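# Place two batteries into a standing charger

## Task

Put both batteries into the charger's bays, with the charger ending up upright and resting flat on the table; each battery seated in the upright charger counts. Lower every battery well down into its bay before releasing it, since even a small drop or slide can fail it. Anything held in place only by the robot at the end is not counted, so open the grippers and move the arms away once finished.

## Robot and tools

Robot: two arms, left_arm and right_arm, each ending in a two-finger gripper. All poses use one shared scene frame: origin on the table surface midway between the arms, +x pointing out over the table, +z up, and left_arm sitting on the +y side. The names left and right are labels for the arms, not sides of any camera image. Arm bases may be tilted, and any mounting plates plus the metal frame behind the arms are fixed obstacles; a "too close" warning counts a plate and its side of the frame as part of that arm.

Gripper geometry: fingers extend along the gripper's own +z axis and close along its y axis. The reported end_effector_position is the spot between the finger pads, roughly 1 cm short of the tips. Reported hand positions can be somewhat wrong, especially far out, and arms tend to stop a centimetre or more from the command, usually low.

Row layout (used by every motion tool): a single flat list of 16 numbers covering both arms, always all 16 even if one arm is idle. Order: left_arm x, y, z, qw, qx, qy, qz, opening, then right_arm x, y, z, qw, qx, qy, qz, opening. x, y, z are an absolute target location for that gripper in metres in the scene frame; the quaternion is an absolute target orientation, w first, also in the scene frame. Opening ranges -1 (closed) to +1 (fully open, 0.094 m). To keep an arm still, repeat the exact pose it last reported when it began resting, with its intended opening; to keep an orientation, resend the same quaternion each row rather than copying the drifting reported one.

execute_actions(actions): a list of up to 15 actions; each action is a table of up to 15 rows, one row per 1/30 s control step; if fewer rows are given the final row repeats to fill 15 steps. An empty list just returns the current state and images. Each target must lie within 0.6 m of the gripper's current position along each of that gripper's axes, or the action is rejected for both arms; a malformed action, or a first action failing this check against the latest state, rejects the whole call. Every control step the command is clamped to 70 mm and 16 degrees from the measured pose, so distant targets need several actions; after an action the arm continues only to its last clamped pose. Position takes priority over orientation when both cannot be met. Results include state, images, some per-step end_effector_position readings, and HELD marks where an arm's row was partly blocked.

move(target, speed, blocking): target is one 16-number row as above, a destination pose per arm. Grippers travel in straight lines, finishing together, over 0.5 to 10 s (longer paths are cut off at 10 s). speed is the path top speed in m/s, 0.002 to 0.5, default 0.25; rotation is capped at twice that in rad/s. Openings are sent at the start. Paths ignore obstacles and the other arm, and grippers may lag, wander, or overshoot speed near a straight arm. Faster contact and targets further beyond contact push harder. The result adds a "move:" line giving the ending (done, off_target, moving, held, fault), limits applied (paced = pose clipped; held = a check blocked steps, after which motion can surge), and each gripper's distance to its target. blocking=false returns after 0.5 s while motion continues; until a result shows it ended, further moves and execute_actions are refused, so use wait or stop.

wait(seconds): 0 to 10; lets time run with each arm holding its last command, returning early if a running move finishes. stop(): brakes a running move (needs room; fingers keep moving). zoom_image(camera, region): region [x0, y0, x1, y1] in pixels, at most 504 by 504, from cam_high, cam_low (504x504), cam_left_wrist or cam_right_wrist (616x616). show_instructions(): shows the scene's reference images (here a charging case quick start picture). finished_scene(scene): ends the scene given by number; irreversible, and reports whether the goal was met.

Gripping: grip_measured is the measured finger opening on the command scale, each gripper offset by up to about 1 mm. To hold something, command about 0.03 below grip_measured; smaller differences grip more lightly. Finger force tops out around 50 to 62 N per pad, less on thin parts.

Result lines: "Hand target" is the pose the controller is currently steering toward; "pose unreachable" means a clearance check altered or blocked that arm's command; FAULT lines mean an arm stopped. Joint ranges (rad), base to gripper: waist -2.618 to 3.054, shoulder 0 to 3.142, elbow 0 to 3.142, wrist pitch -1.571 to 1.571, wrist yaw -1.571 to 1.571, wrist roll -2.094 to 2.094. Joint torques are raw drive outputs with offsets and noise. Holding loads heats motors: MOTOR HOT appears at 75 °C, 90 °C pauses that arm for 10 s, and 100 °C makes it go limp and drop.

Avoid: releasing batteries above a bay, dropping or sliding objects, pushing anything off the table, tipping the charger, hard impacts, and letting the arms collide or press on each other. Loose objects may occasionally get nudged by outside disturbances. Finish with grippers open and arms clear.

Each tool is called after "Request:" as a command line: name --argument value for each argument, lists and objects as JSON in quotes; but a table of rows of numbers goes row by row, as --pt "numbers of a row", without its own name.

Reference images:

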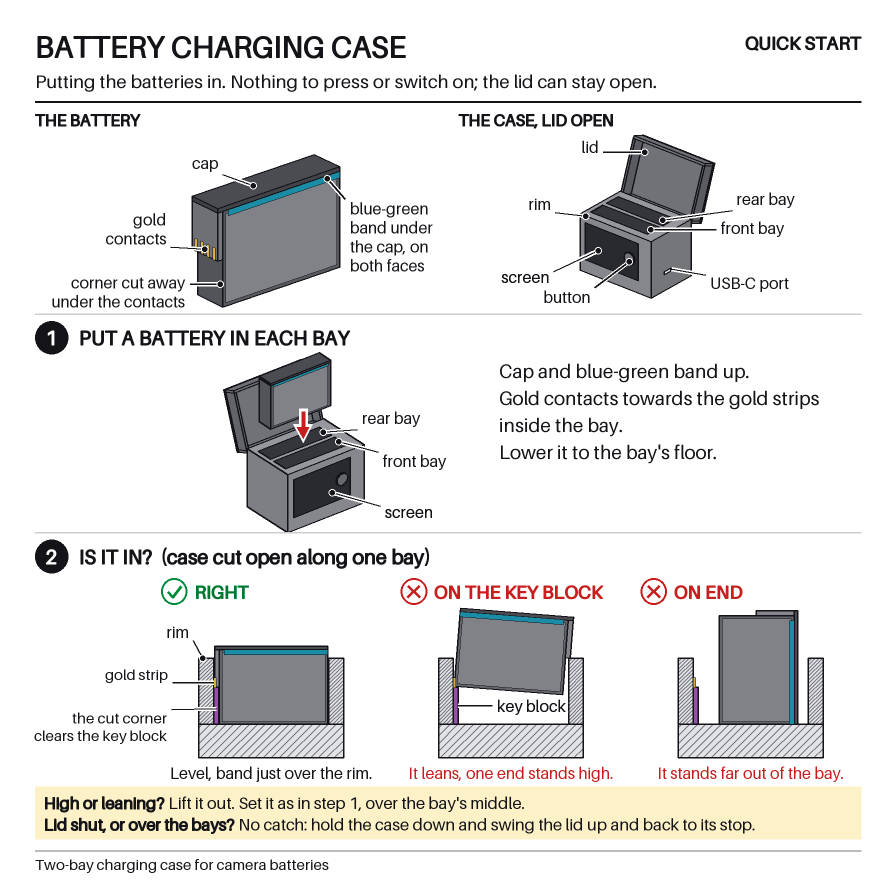

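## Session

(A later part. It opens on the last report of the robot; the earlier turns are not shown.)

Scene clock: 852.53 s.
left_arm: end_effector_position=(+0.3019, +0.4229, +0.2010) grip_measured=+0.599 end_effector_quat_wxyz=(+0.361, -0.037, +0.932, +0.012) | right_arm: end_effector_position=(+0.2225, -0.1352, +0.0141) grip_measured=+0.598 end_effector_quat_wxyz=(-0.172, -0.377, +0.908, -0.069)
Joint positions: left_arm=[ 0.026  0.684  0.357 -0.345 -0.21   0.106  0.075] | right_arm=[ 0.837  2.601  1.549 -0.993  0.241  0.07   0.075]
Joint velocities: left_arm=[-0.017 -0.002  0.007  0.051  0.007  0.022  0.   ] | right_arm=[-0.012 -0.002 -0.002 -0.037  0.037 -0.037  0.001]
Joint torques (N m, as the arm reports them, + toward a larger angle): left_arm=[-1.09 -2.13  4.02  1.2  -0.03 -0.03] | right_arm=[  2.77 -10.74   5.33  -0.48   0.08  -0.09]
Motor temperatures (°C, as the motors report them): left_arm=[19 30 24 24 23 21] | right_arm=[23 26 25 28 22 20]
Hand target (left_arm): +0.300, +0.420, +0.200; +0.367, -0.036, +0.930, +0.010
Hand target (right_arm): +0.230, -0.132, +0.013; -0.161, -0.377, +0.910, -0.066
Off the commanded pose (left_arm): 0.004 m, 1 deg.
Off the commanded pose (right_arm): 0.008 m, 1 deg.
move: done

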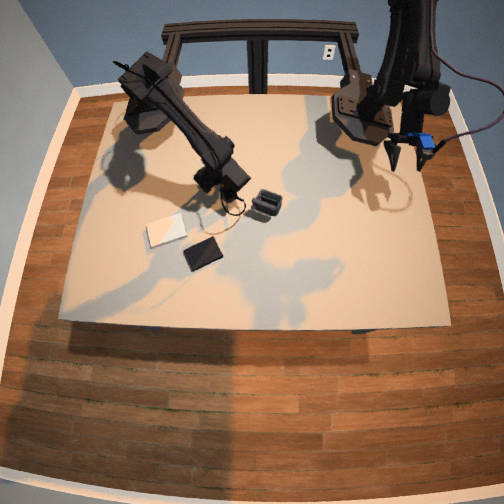

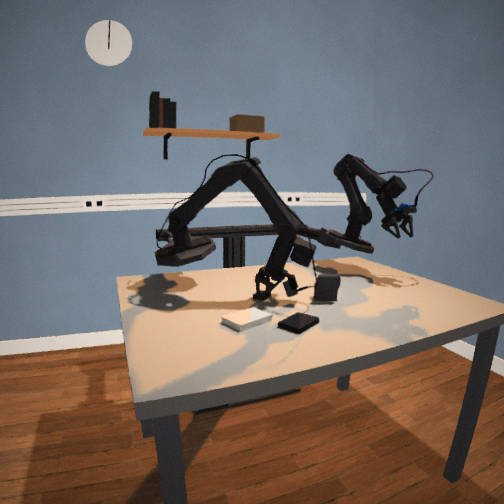

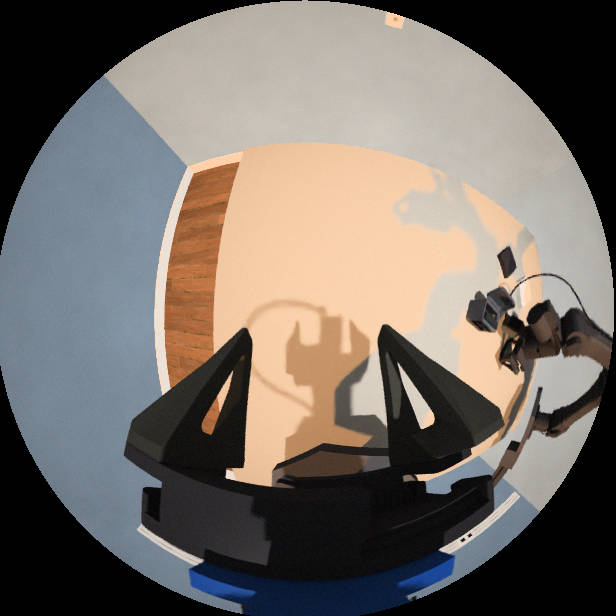

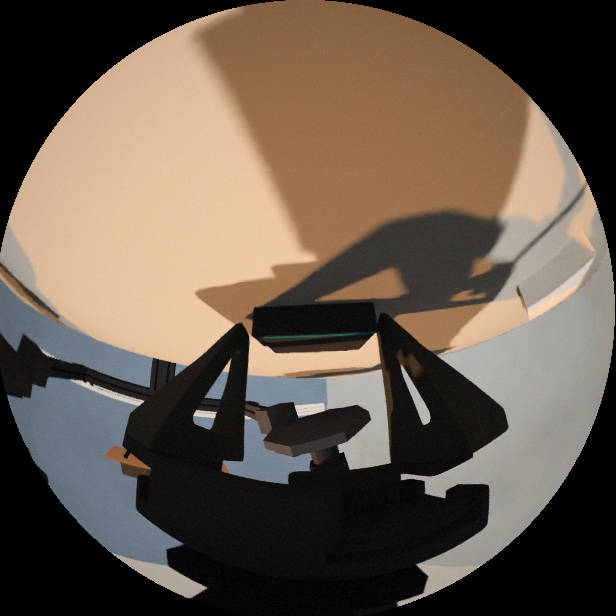

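Request:
move --target '[0.30,0.42,0.20,0.367,-0.036,0.930,0.010,0.6, 0.2225,-0.1352,0.014,-0.172,-0.377,0.908,-0.069,0.15]' --speed 0.02

Request:
move --target '[0.30,0.42,0.20,0.367,-0.036,0.930,0.010,0.6, 0.2225,-0.1352,0.10,-0.1604,-0.3769,0.9098,-0.0664,0.15]' --speed 0.08

Scene clock: 855.67 s.
left_arm: end_effector_position=(+0.3019, +0.4229, +0.2010) grip_measured=+0.599 end_effector_quat_wxyz=(+0.361, -0.037, +0.932, +0.012) | right_arm: end_effector_position=(+0.2228, -0.1350, +0.0140) grip_measured=+0.199 end_effector_quat_wxyz=(-0.172, -0.377, +0.908, -0.069)
Joint positions: left_arm=[ 0.026  0.684  0.357 -0.345 -0.21   0.106  0.075] | right_arm=[ 0.837  2.601  1.549 -0.991  0.241  0.07   0.056]
Joint velocities: left_arm=[-0.012  0.012 -0.012 -0.051  0.007 -0.051  0.   ] | right_arm=[-0.007  0.017  0.012  0.066  0.066 -0.022 -0.001]
Joint torques (N m, as the arm reports them, + toward a larger angle): left_arm=[-1.04 -2.18  4.2   1.2   0.   -0.04] | right_arm=[  3.16 -10.9    4.25  -0.61   0.    -0.05]
Motor temperatures (°C, as the motors report them): left_arm=[19 30 24 24 23 21] | right_arm=[23 26 25 27 22 20]
Hand target (left_arm): +0.300, +0.420, +0.200; +0.367, -0.036, +0.930, +0.010
Hand target (right_arm): +0.223, -0.135, +0.014; -0.172, -0.377, +0.908, -0.069
Off the commanded pose (left_arm): 0.004 m, 1 deg.
Off the commanded pose (right_arm): 0.000 m, 0 deg.
move: done

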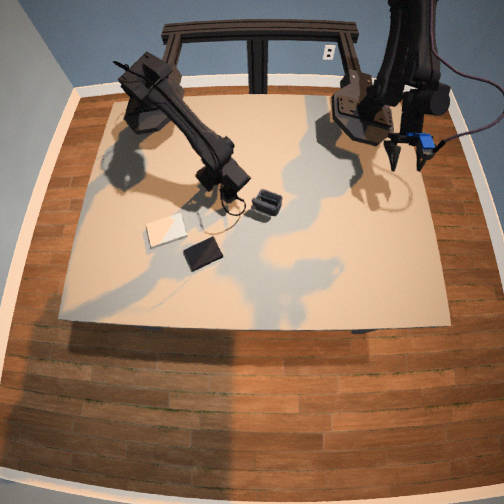

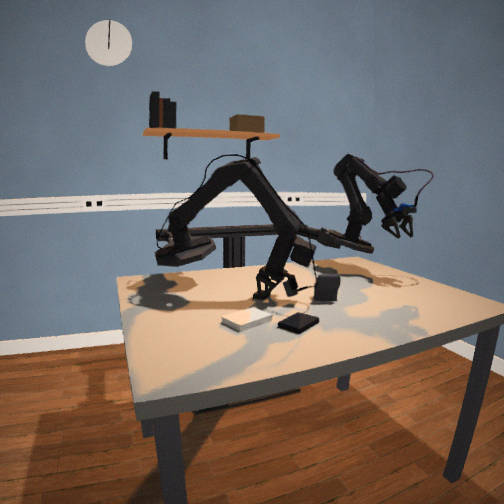

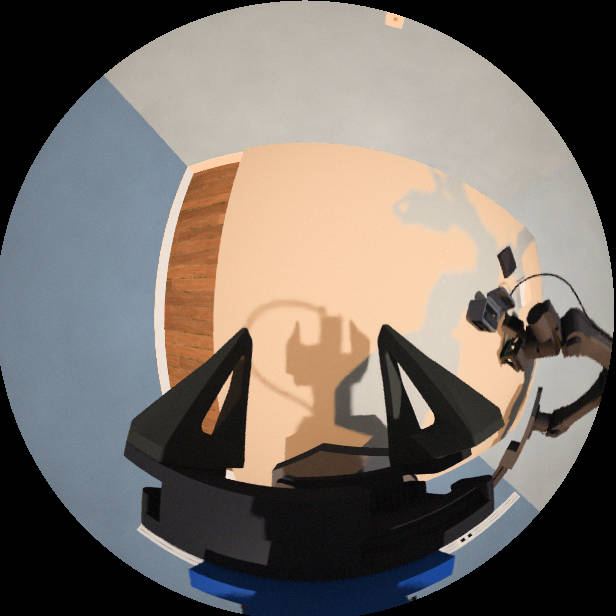

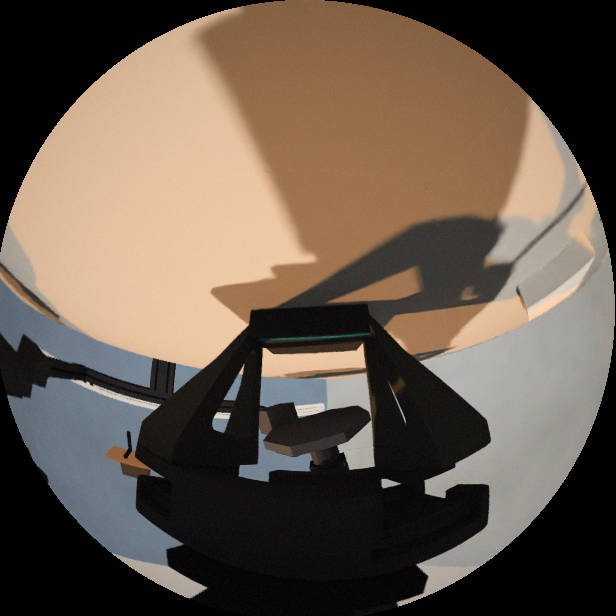

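Scene clock: 857.20 s.
left_arm: end_effector_position=(+0.3019, +0.4229, +0.2010) grip_measured=+0.599 end_effector_quat_wxyz=(+0.361, -0.037, +0.932, +0.012) | right_arm: end_effector_position=(+0.2207, -0.1422, +0.0842) grip_measured=+0.199 end_effector_quat_wxyz=(-0.174, -0.376, +0.907, -0.073)
Joint positions: left_arm=[ 0.026  0.684  0.357 -0.345 -0.21   0.106  0.075] | right_arm=[ 0.876  2.432  1.549 -1.177  0.229  0.109  0.056]
Joint velocities: left_arm=[-0.017 -0.002  0.002  0.022 -0.037 -0.022  0.001] | right_arm=[-0.017  0.002  0.002 -0.007 -0.037 -0.007  0.001]
Joint torques (N m, as the arm reports them, + toward a larger angle): left_arm=[-1.15 -2.14  4.12  1.21 -0.04 -0.04] | right_arm=[  4.49 -13.01   6.65  -0.84  -0.09   0.1 ]
Motor temperatures (°C, as the motors report them): left_arm=[19 30 24 24 23 21] | right_arm=[23 27 25 27 22 20]
Hand target (left_arm): +0.300, +0.420, +0.200; +0.367, -0.036, +0.930, +0.010
Hand target (right_arm): +0.223, -0.135, +0.099; -0.160, -0.377, +0.910, -0.067
Off the commanded pose (left_arm): 0.004 m, 1 deg.
Off the commanded pose (right_arm): 0.017 m, 2 deg.
move: off_target (right_arm)

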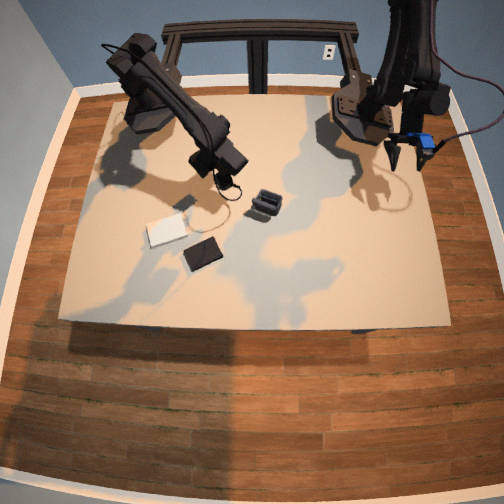

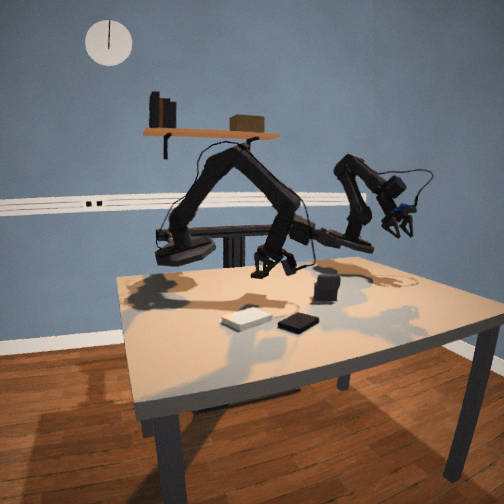

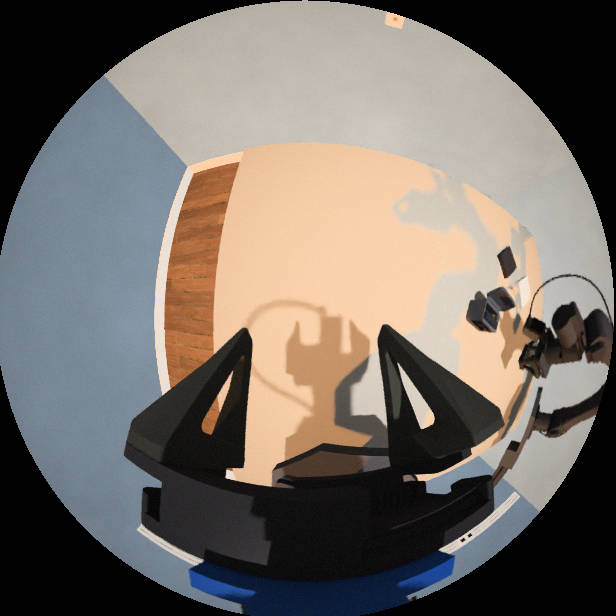

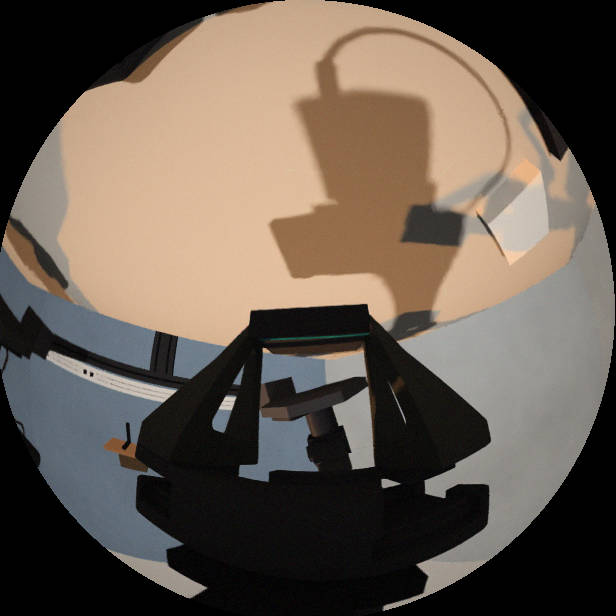

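Request:
move --target '[0.30,0.42,0.20,0.367,-0.036,0.930,0.010,0.6, 0.36,-0.46,0.11,0.546,0.179,0.809,-0.121,0.15]' --speed 0.1

Scene clock: 881.43 s.
left_arm: end_effector_position=(+0.3019, +0.4229, +0.2010) grip_measured=+0.599 end_effector_quat_wxyz=(+0.361, -0.037, +0.932, +0.012) | right_arm: end_effector_position=(+0.3470, -0.4492, +0.0946) grip_measured=+0.199 end_effector_quat_wxyz=(+0.498, +0.173, +0.842, -0.118)
Joint positions: left_arm=[ 0.026  0.684  0.357 -0.345 -0.21   0.106  0.075] | right_arm=[-0.013  2.099  0.274  1.514  0.386 -0.092  0.056]
Joint velocities: left_arm=[ 0.002 -0.002 -0.007  0.007 -0.037 -0.037 -0.001] | right_arm=[ 0.012 -0.007  0.007 -0.022 -0.037  0.051  0.   ]
Joint torques (N m, as the arm reports them, + toward a larger angle): left_arm=[-1.12 -2.21  4.16  1.18  0.   -0.04] | right_arm=[ 1.22 -5.65  4.16  2.11 -0.1   0.08]
Motor temperatures (°C, as the motors report them): left_arm=[19 30 24 25 23 21] | right_arm=[23 27 24 28 22 20]
Hand target (left_arm): +0.300, +0.420, +0.200; +0.367, -0.036, +0.930, +0.010
Hand target (right_arm): +0.361, -0.454, +0.106; +0.526, +0.184, +0.823, -0.114
Off the commanded pose (left_arm): 0.004 m, 1 deg.
Off the commanded pose (right_arm): 0.023 m, 7 deg.
joint sent to its limit (right arm) — the command would take joint 4 (wrist pitch) past its upper limit, so that joint was sent only as far as its limit.
move: off_target (right_arm)

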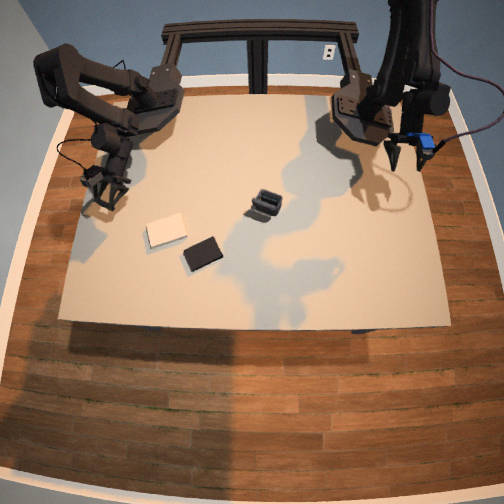

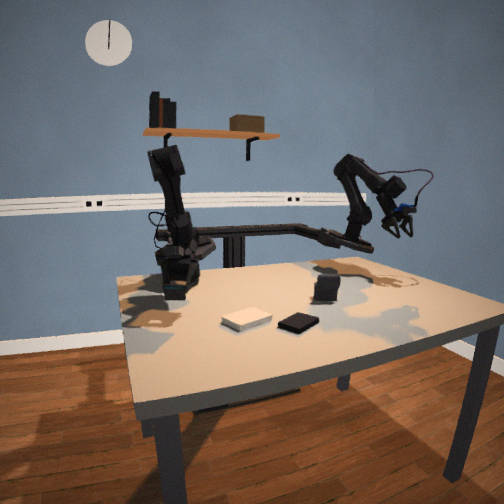

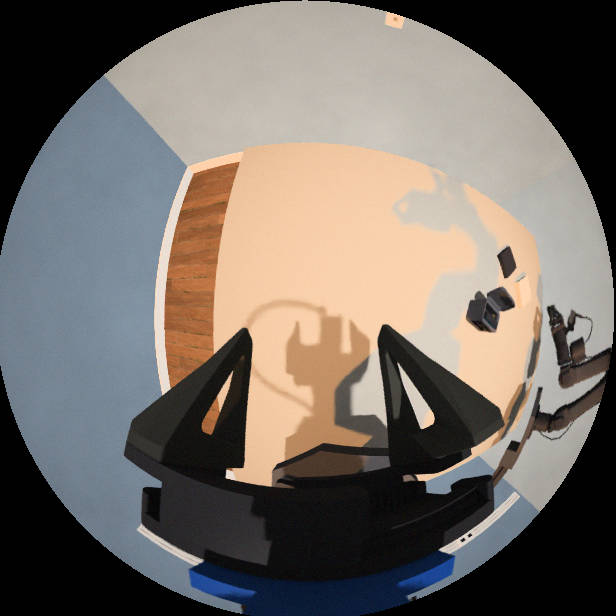

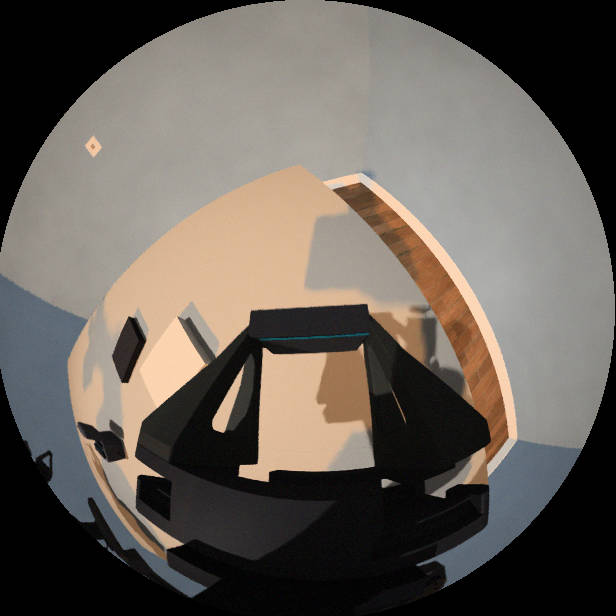

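Request:
move --target '[0.30,0.42,0.20,0.367,-0.036,0.930,0.010,0.6, 0.47,-0.44,0.09,0.5586,0.0362,0.828,-0.0244,0.15]' --speed 0.08

Scene clock: 888.97 s.
left_arm: end_effector_position=(+0.3019, +0.4229, +0.2010) grip_measured=+0.599 end_effector_quat_wxyz=(+0.361, -0.037, +0.932, +0.012) | right_arm: end_effector_position=(+0.4601, -0.4357, +0.0805) grip_measured=+0.199 end_effector_quat_wxyz=(+0.544, +0.042, +0.838, -0.021)
Joint positions: left_arm=[ 0.026  0.684  0.357 -0.345 -0.21   0.106  0.075] | right_arm=[-0.115  2.221  0.688  1.257 -0.028 -0.24   0.056]
Joint velocities: left_arm=[ 0.012  0.002 -0.017 -0.095  0.051  0.022 -0.   ] | right_arm=[ 0.007 -0.012 -0.007 -0.022 -0.007 -0.051 -0.   ]
Joint torques (N m, as the arm reports them, + toward a larger angle): left_arm=[-1.14 -2.21  4.18  1.18 -0.02 -0.03] | right_arm=[ 1.85 -8.48  5.23  1.87 -0.26 -0.12]
Motor temperatures (°C, as the motors report them): left_arm=[19 30 24 25 23 21] | right_arm=[23 26 24 30 22 20]
Hand target (left_arm): +0.300, +0.420, +0.200; +0.367, -0.036, +0.930, +0.010
Hand target (right_arm): +0.470, -0.439, +0.089; +0.560, +0.037, +0.828, -0.024
Off the commanded pose (left_arm): 0.004 m, 1 deg.
Off the commanded pose (right_arm): 0.014 m, 2 deg.
move: off_target (right_arm)

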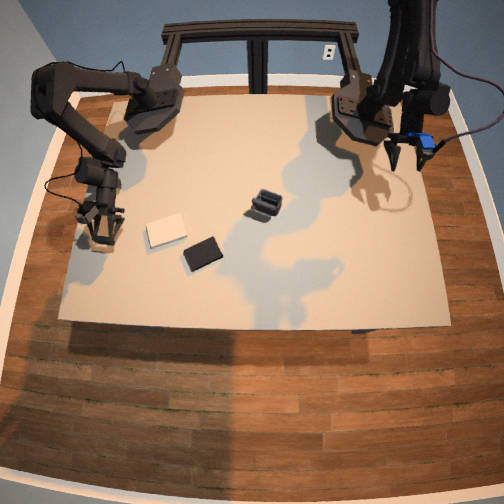

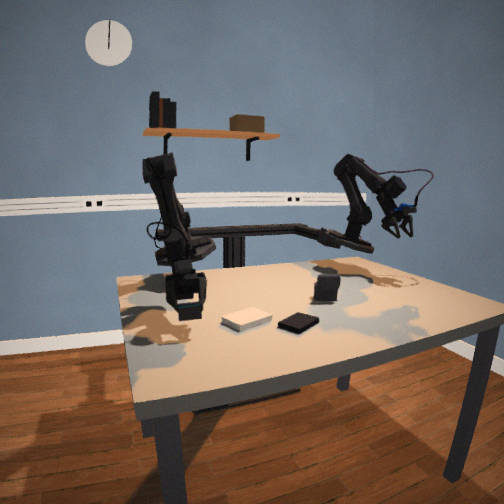

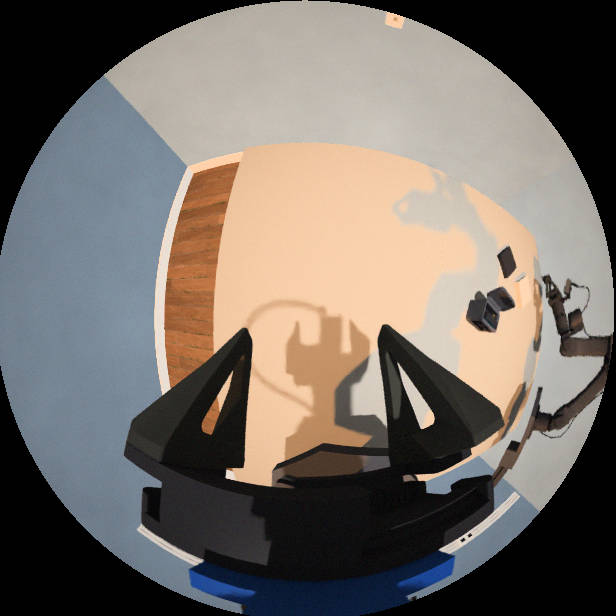

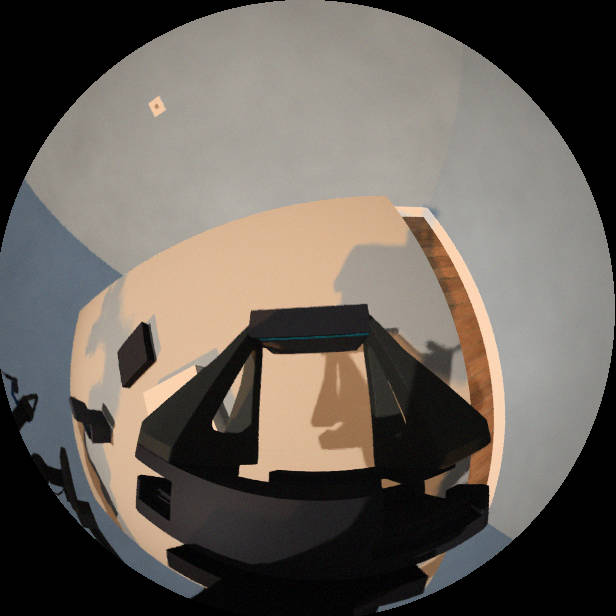

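Request:
move --target '[0.30,0.42,0.20,0.367,-0.036,0.930,0.010,0.6, 0.475,-0.44,0.04,0.566,0.036,0.823,-0.025,0.15]' --speed 0.04

Request:
zoom_image --camera "cam_low" --region '[130, 250, 250, 350]'

Scene clock: 893.97 s.
left_arm: end_effector_position=(+0.3019, +0.4229, +0.2010) grip_measured=+0.599 end_effector_quat_wxyz=(+0.361, -0.037, +0.932, +0.012) | right_arm: end_effector_position=(+0.4634, -0.4343, +0.0283) grip_measured=+0.199 end_effector_quat_wxyz=(+0.541, +0.040, +0.840, -0.018)
Joint positions: left_arm=[ 0.026  0.684  0.357 -0.345 -0.21   0.106  0.075] | right_arm=[-0.146  2.448  0.788  1.374 -0.063 -0.25   0.056]
Joint velocities: left_arm=[-0.002 -0.002  0.002 -0.007 -0.022 -0.051 -0.   ] | right_arm=[-0.012  0.007 -0.007 -0.022 -0.081  0.037 -0.001]
Joint torques (N m, as the arm reports them, + toward a larger angle): left_arm=[-1.17 -2.19  4.15  1.21 -0.03 -0.02] | right_arm=[ 1.85 -8.75  4.53  2.15 -0.3  -0.11]
Motor temperatures (°C, as the motors report them): left_arm=[19 30 24 25 23 21] | right_arm=[23 26 24 31 22 20]
Hand target (left_arm): +0.300, +0.420, +0.200; +0.367, -0.036, +0.930, +0.010
Hand target (right_arm): +0.474, -0.440, +0.040; +0.566, +0.036, +0.823, -0.025
Off the commanded pose (left_arm): 0.004 m, 1 deg.
Off the commanded pose (right_arm): 0.017 m, 4 deg.
move: off_target (right_arm)

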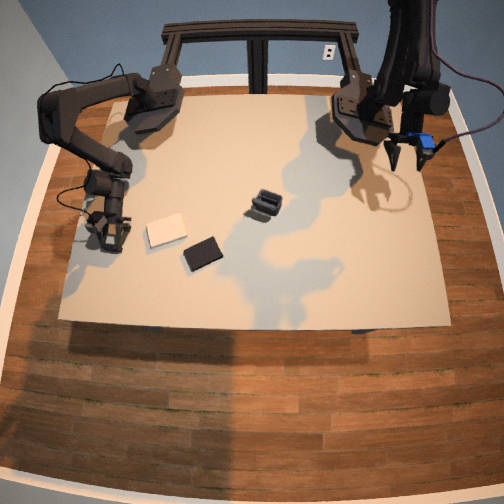

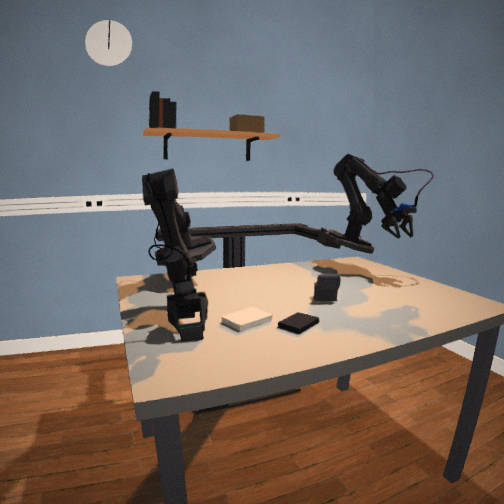

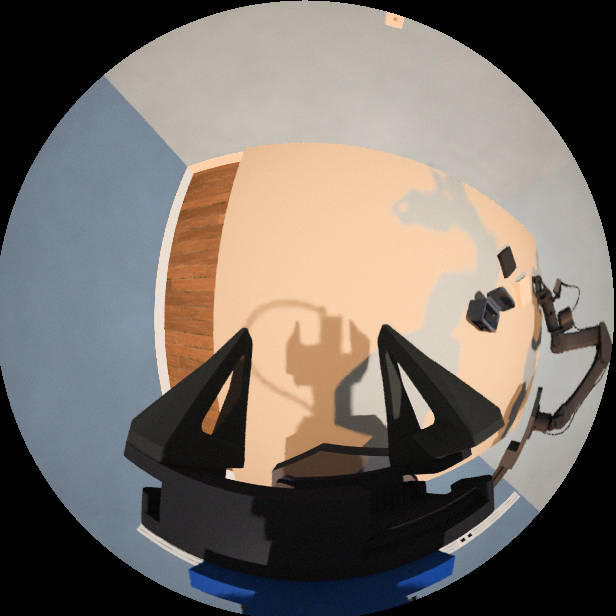

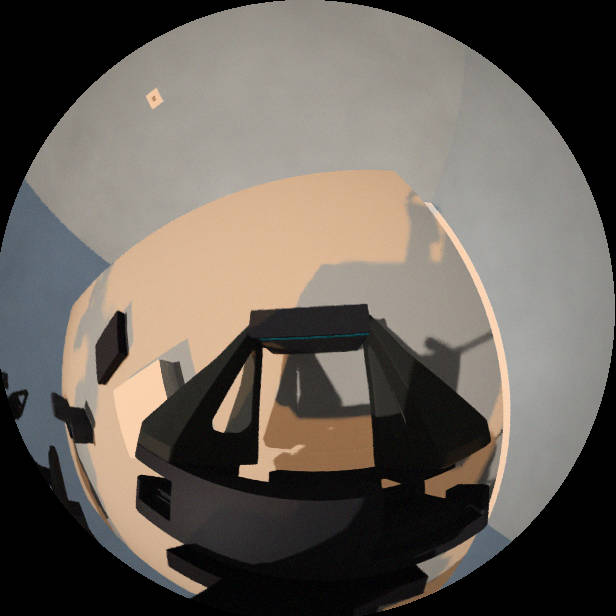

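Region (130, 250, 250, 350) of cam_low's 504x504 image, scaled by 4.200, with more detail than that image has.

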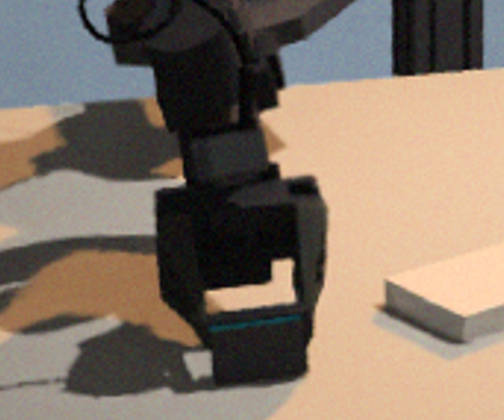

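Request:
move --target '[0.30,0.42,0.20,0.367,-0.036,0.930,0.010,0.6, 0.470,-0.437,0.034,0.566,0.036,0.823,-0.025,0.15]' --speed 0.01

Request:
zoom_image --camera "cam_low" --region '[150, 290, 230, 350]'

Scene clock: 900.73 s.
left_arm: end_effector_position=(+0.3019, +0.4229, +0.2010) grip_measured=+0.599 end_effector_quat_wxyz=(+0.361, -0.037, +0.932, +0.012) | right_arm: end_effector_position=(+0.4627, -0.4341, +0.0276) grip_measured=+0.199 end_effector_quat_wxyz=(+0.550, +0.040, +0.834, -0.022)
Joint positions: left_arm=[ 0.026  0.684  0.357 -0.345 -0.21   0.106  0.075] | right_arm=[-0.146  2.474  0.788  1.422 -0.063 -0.252  0.056]
Joint velocities: left_arm=[-0.012 -0.027 -0.002 -0.022 -0.007  0.007  0.   ] | right_arm=[ 0.007 -0.002 -0.002 -0.022  0.022  0.037 -0.   ]
Joint torques (N m, as the arm reports them, + toward a larger angle): left_arm=[-1.16 -2.16  4.03  1.22 -0.02 -0.05] | right_arm=[ 2.04 -8.69  3.84  2.02 -0.24 -0.11]
Motor temperatures (°C, as the motors report them): left_arm=[19 30 24 25 23 21] | right_arm=[23 26 24 32 22 20]
Hand target (left_arm): +0.300, +0.420, +0.200; +0.367, -0.036, +0.930, +0.010
Hand target (right_arm): +0.470, -0.437, +0.034; +0.566, +0.036, +0.823, -0.026
Off the commanded pose (left_arm): 0.004 m, 1 deg.
Off the commanded pose (right_arm): 0.010 m, 2 deg.
move: done

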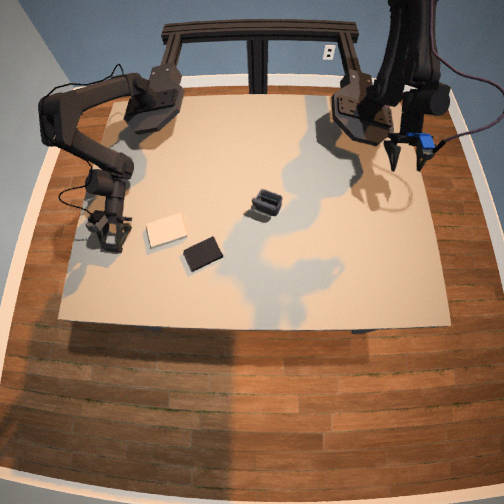

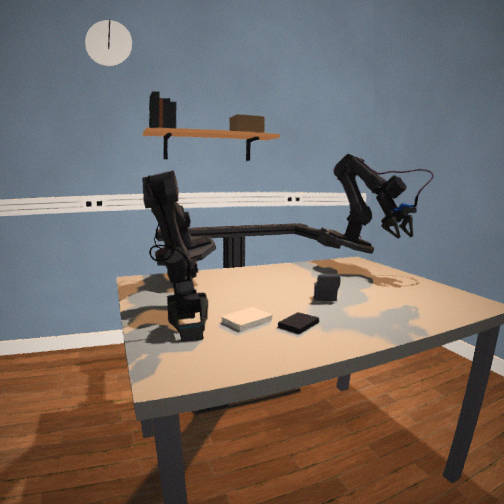

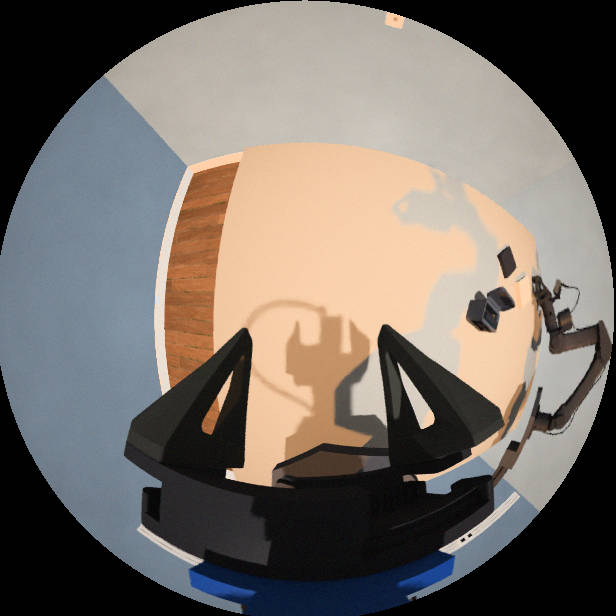

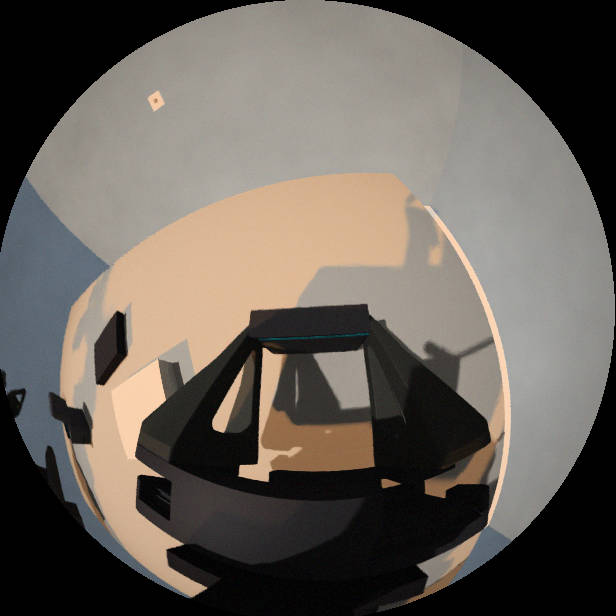

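Region (150, 290, 230, 350) of cam_low's 504x504 image, scaled by 6.300, with more detail than that image has; it fills the top 378 rows of this view, and the rest is white.

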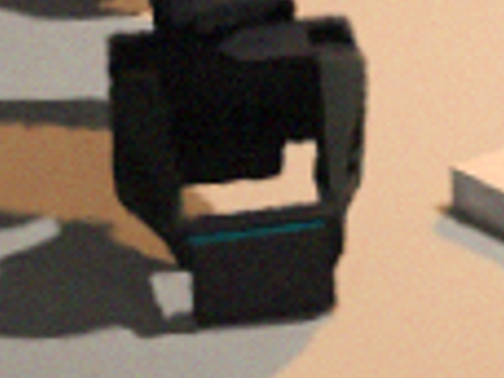

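Request:
move --target '[0.30,0.42,0.20,0.367,-0.036,0.930,0.010,0.6, 0.468,-0.436,0.030,0.566,0.036,0.823,-0.025,0.15]' --speed 0.01

Scene clock: 904.93 s.
left_arm: end_effector_position=(+0.3019, +0.4229, +0.2010) grip_measured=+0.599 end_effector_quat_wxyz=(+0.361, -0.037, +0.932, +0.012) | right_arm: end_effector_position=(+0.4623, -0.4338, +0.0274) grip_measured=+0.199 end_effector_quat_wxyz=(+0.555, +0.040, +0.830, -0.024)
Joint positions: left_arm=[ 0.026  0.684  0.357 -0.345 -0.21   0.106  0.075] | right_arm=[-0.146  2.489  0.788  1.451 -0.063 -0.253  0.056]
Joint velocities: left_arm=[ 0.002  0.012 -0.012  0.037  0.007  0.007  0.001] | right_arm=[ 0.002  0.007  0.002 -0.007  0.051  0.037  0.001]
Joint torques (N m, as the arm reports them, + toward a larger angle): left_arm=[-1.1  -2.08  4.14  1.19 -0.05 -0.04] | right_arm=[ 2.   -8.42  3.79  1.89 -0.25 -0.09]
Motor temperatures (°C, as the motors report them): left_arm=[19 30 24 25 23 21] | right_arm=[23 26 24 32 22 20]
Hand target (left_arm): +0.300, +0.420, +0.200; +0.367, -0.036, +0.930, +0.010
Hand target (right_arm): +0.468, -0.436, +0.030; +0.566, +0.036, +0.823, -0.025
Off the commanded pose (left_arm): 0.004 m, 1 deg.
Off the commanded pose (right_arm): 0.007 m, 2 deg.
move: done

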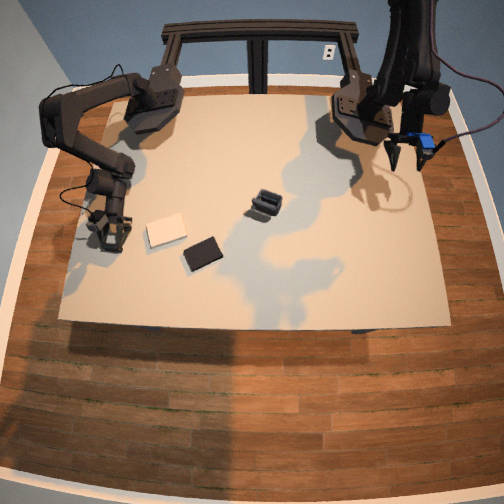

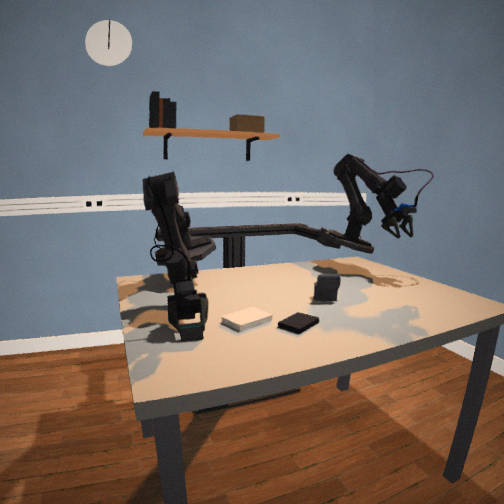

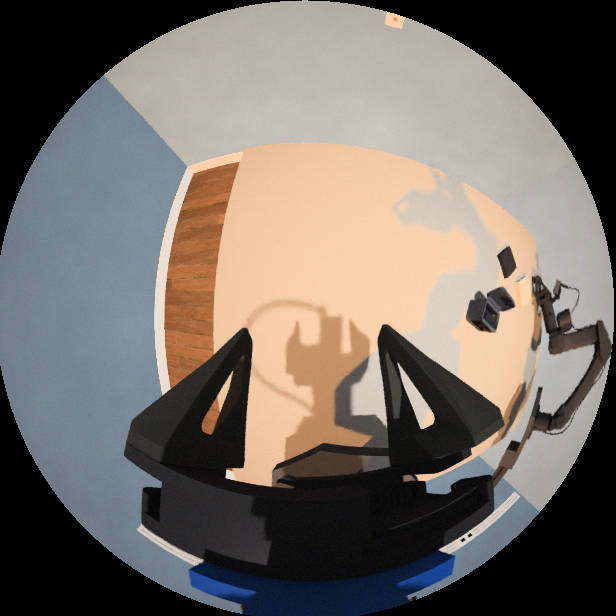

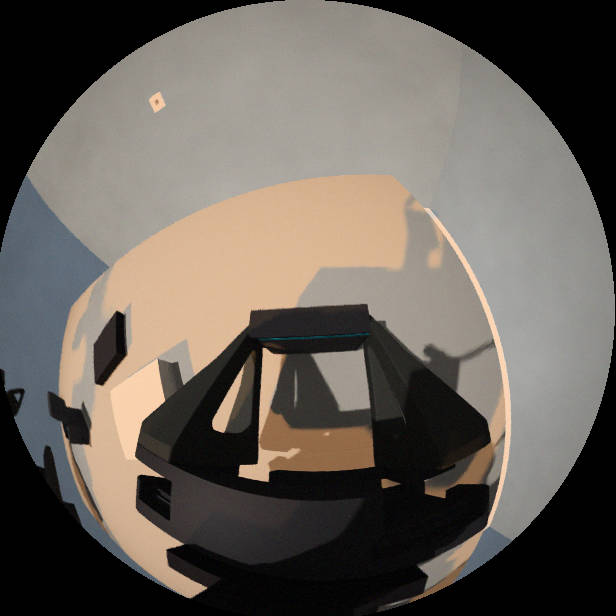

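Request:
move --target '[0.30,0.42,0.20,0.367,-0.036,0.930,0.010,0.6, 0.466,-0.435,0.025,0.560,0.036,0.827,-0.025,0.15]' --speed 0.01

Request:
zoom_image --camera "cam_low" --region '[150, 290, 230, 350]'

Scene clock: 909.10 s.
left_arm: end_effector_position=(+0.3019, +0.4229, +0.2010) grip_measured=+0.599 end_effector_quat_wxyz=(+0.361, -0.037, +0.932, +0.012) | right_arm: end_effector_position=(+0.4623, -0.4338, +0.0274) grip_measured=+0.199 end_effector_quat_wxyz=(+0.555, +0.040, +0.830, -0.024)
Joint positions: left_arm=[ 0.026  0.684  0.357 -0.345 -0.21   0.106  0.075] | right_arm=[-0.146  2.489  0.788  1.451 -0.063 -0.254  0.056]
Joint velocities: left_arm=[ 0.002 -0.017  0.002  0.037  0.022 -0.007  0.   ] | right_arm=[-0.017  0.007  0.012 -0.095 -0.022 -0.007 -0.001]
Joint torques (N m, as the arm reports them, + toward a larger angle): left_arm=[-1.19 -2.22  4.07  1.18 -0.03 -0.05] | right_arm=[ 1.95 -7.96  3.73  1.8  -0.23 -0.1 ]
Motor temperatures (°C, as the motors report them): left_arm=[19 30 24 25 23 21] | right_arm=[23 26 24 32 22 20]
Hand target (left_arm): +0.300, +0.420, +0.200; +0.367, -0.036, +0.930, +0.010
Hand target (right_arm): +0.466, -0.435, +0.025; +0.560, +0.036, +0.827, -0.025
Off the commanded pose (left_arm): 0.004 m, 1 deg.
Off the commanded pose (right_arm): 0.005 m, 1 deg.
move: done

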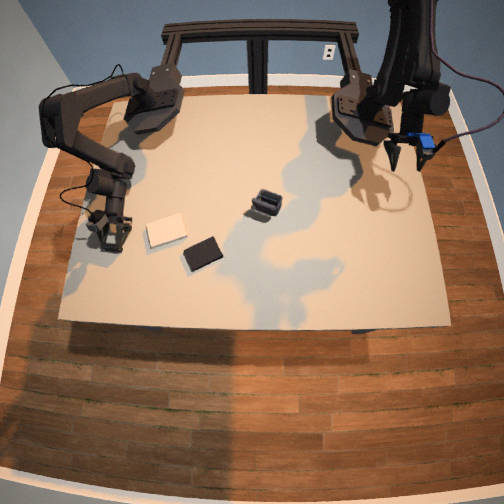

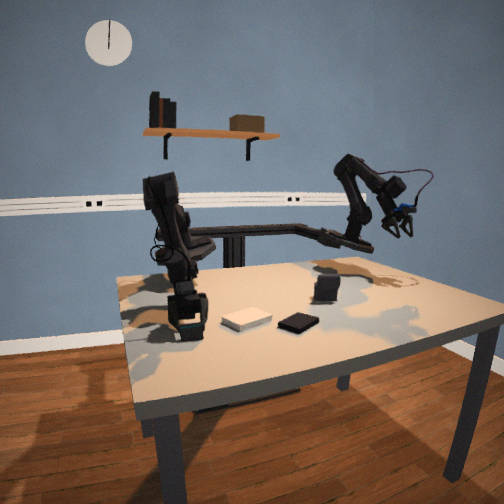

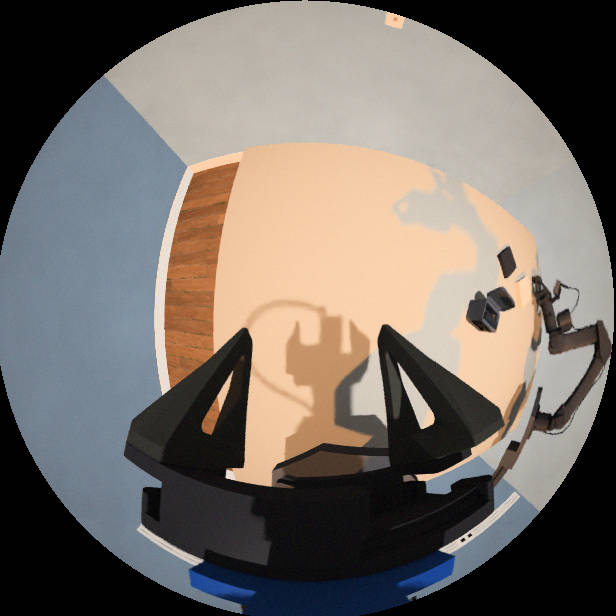

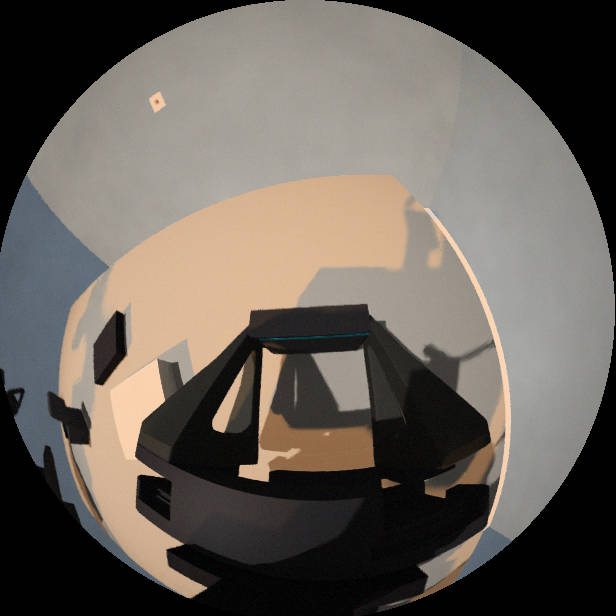

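Region (150, 290, 230, 350) of cam_low's 504x504 image, scaled by 6.300, with more detail than that image has; it fills the top 378 rows of this view, and the rest is white.

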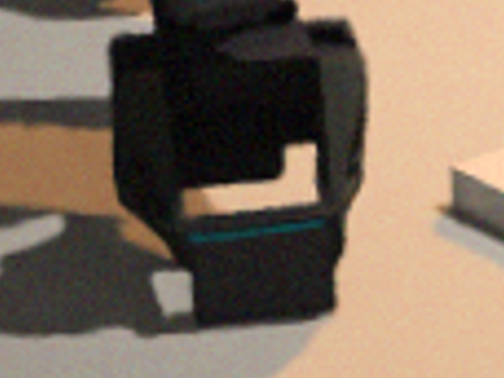

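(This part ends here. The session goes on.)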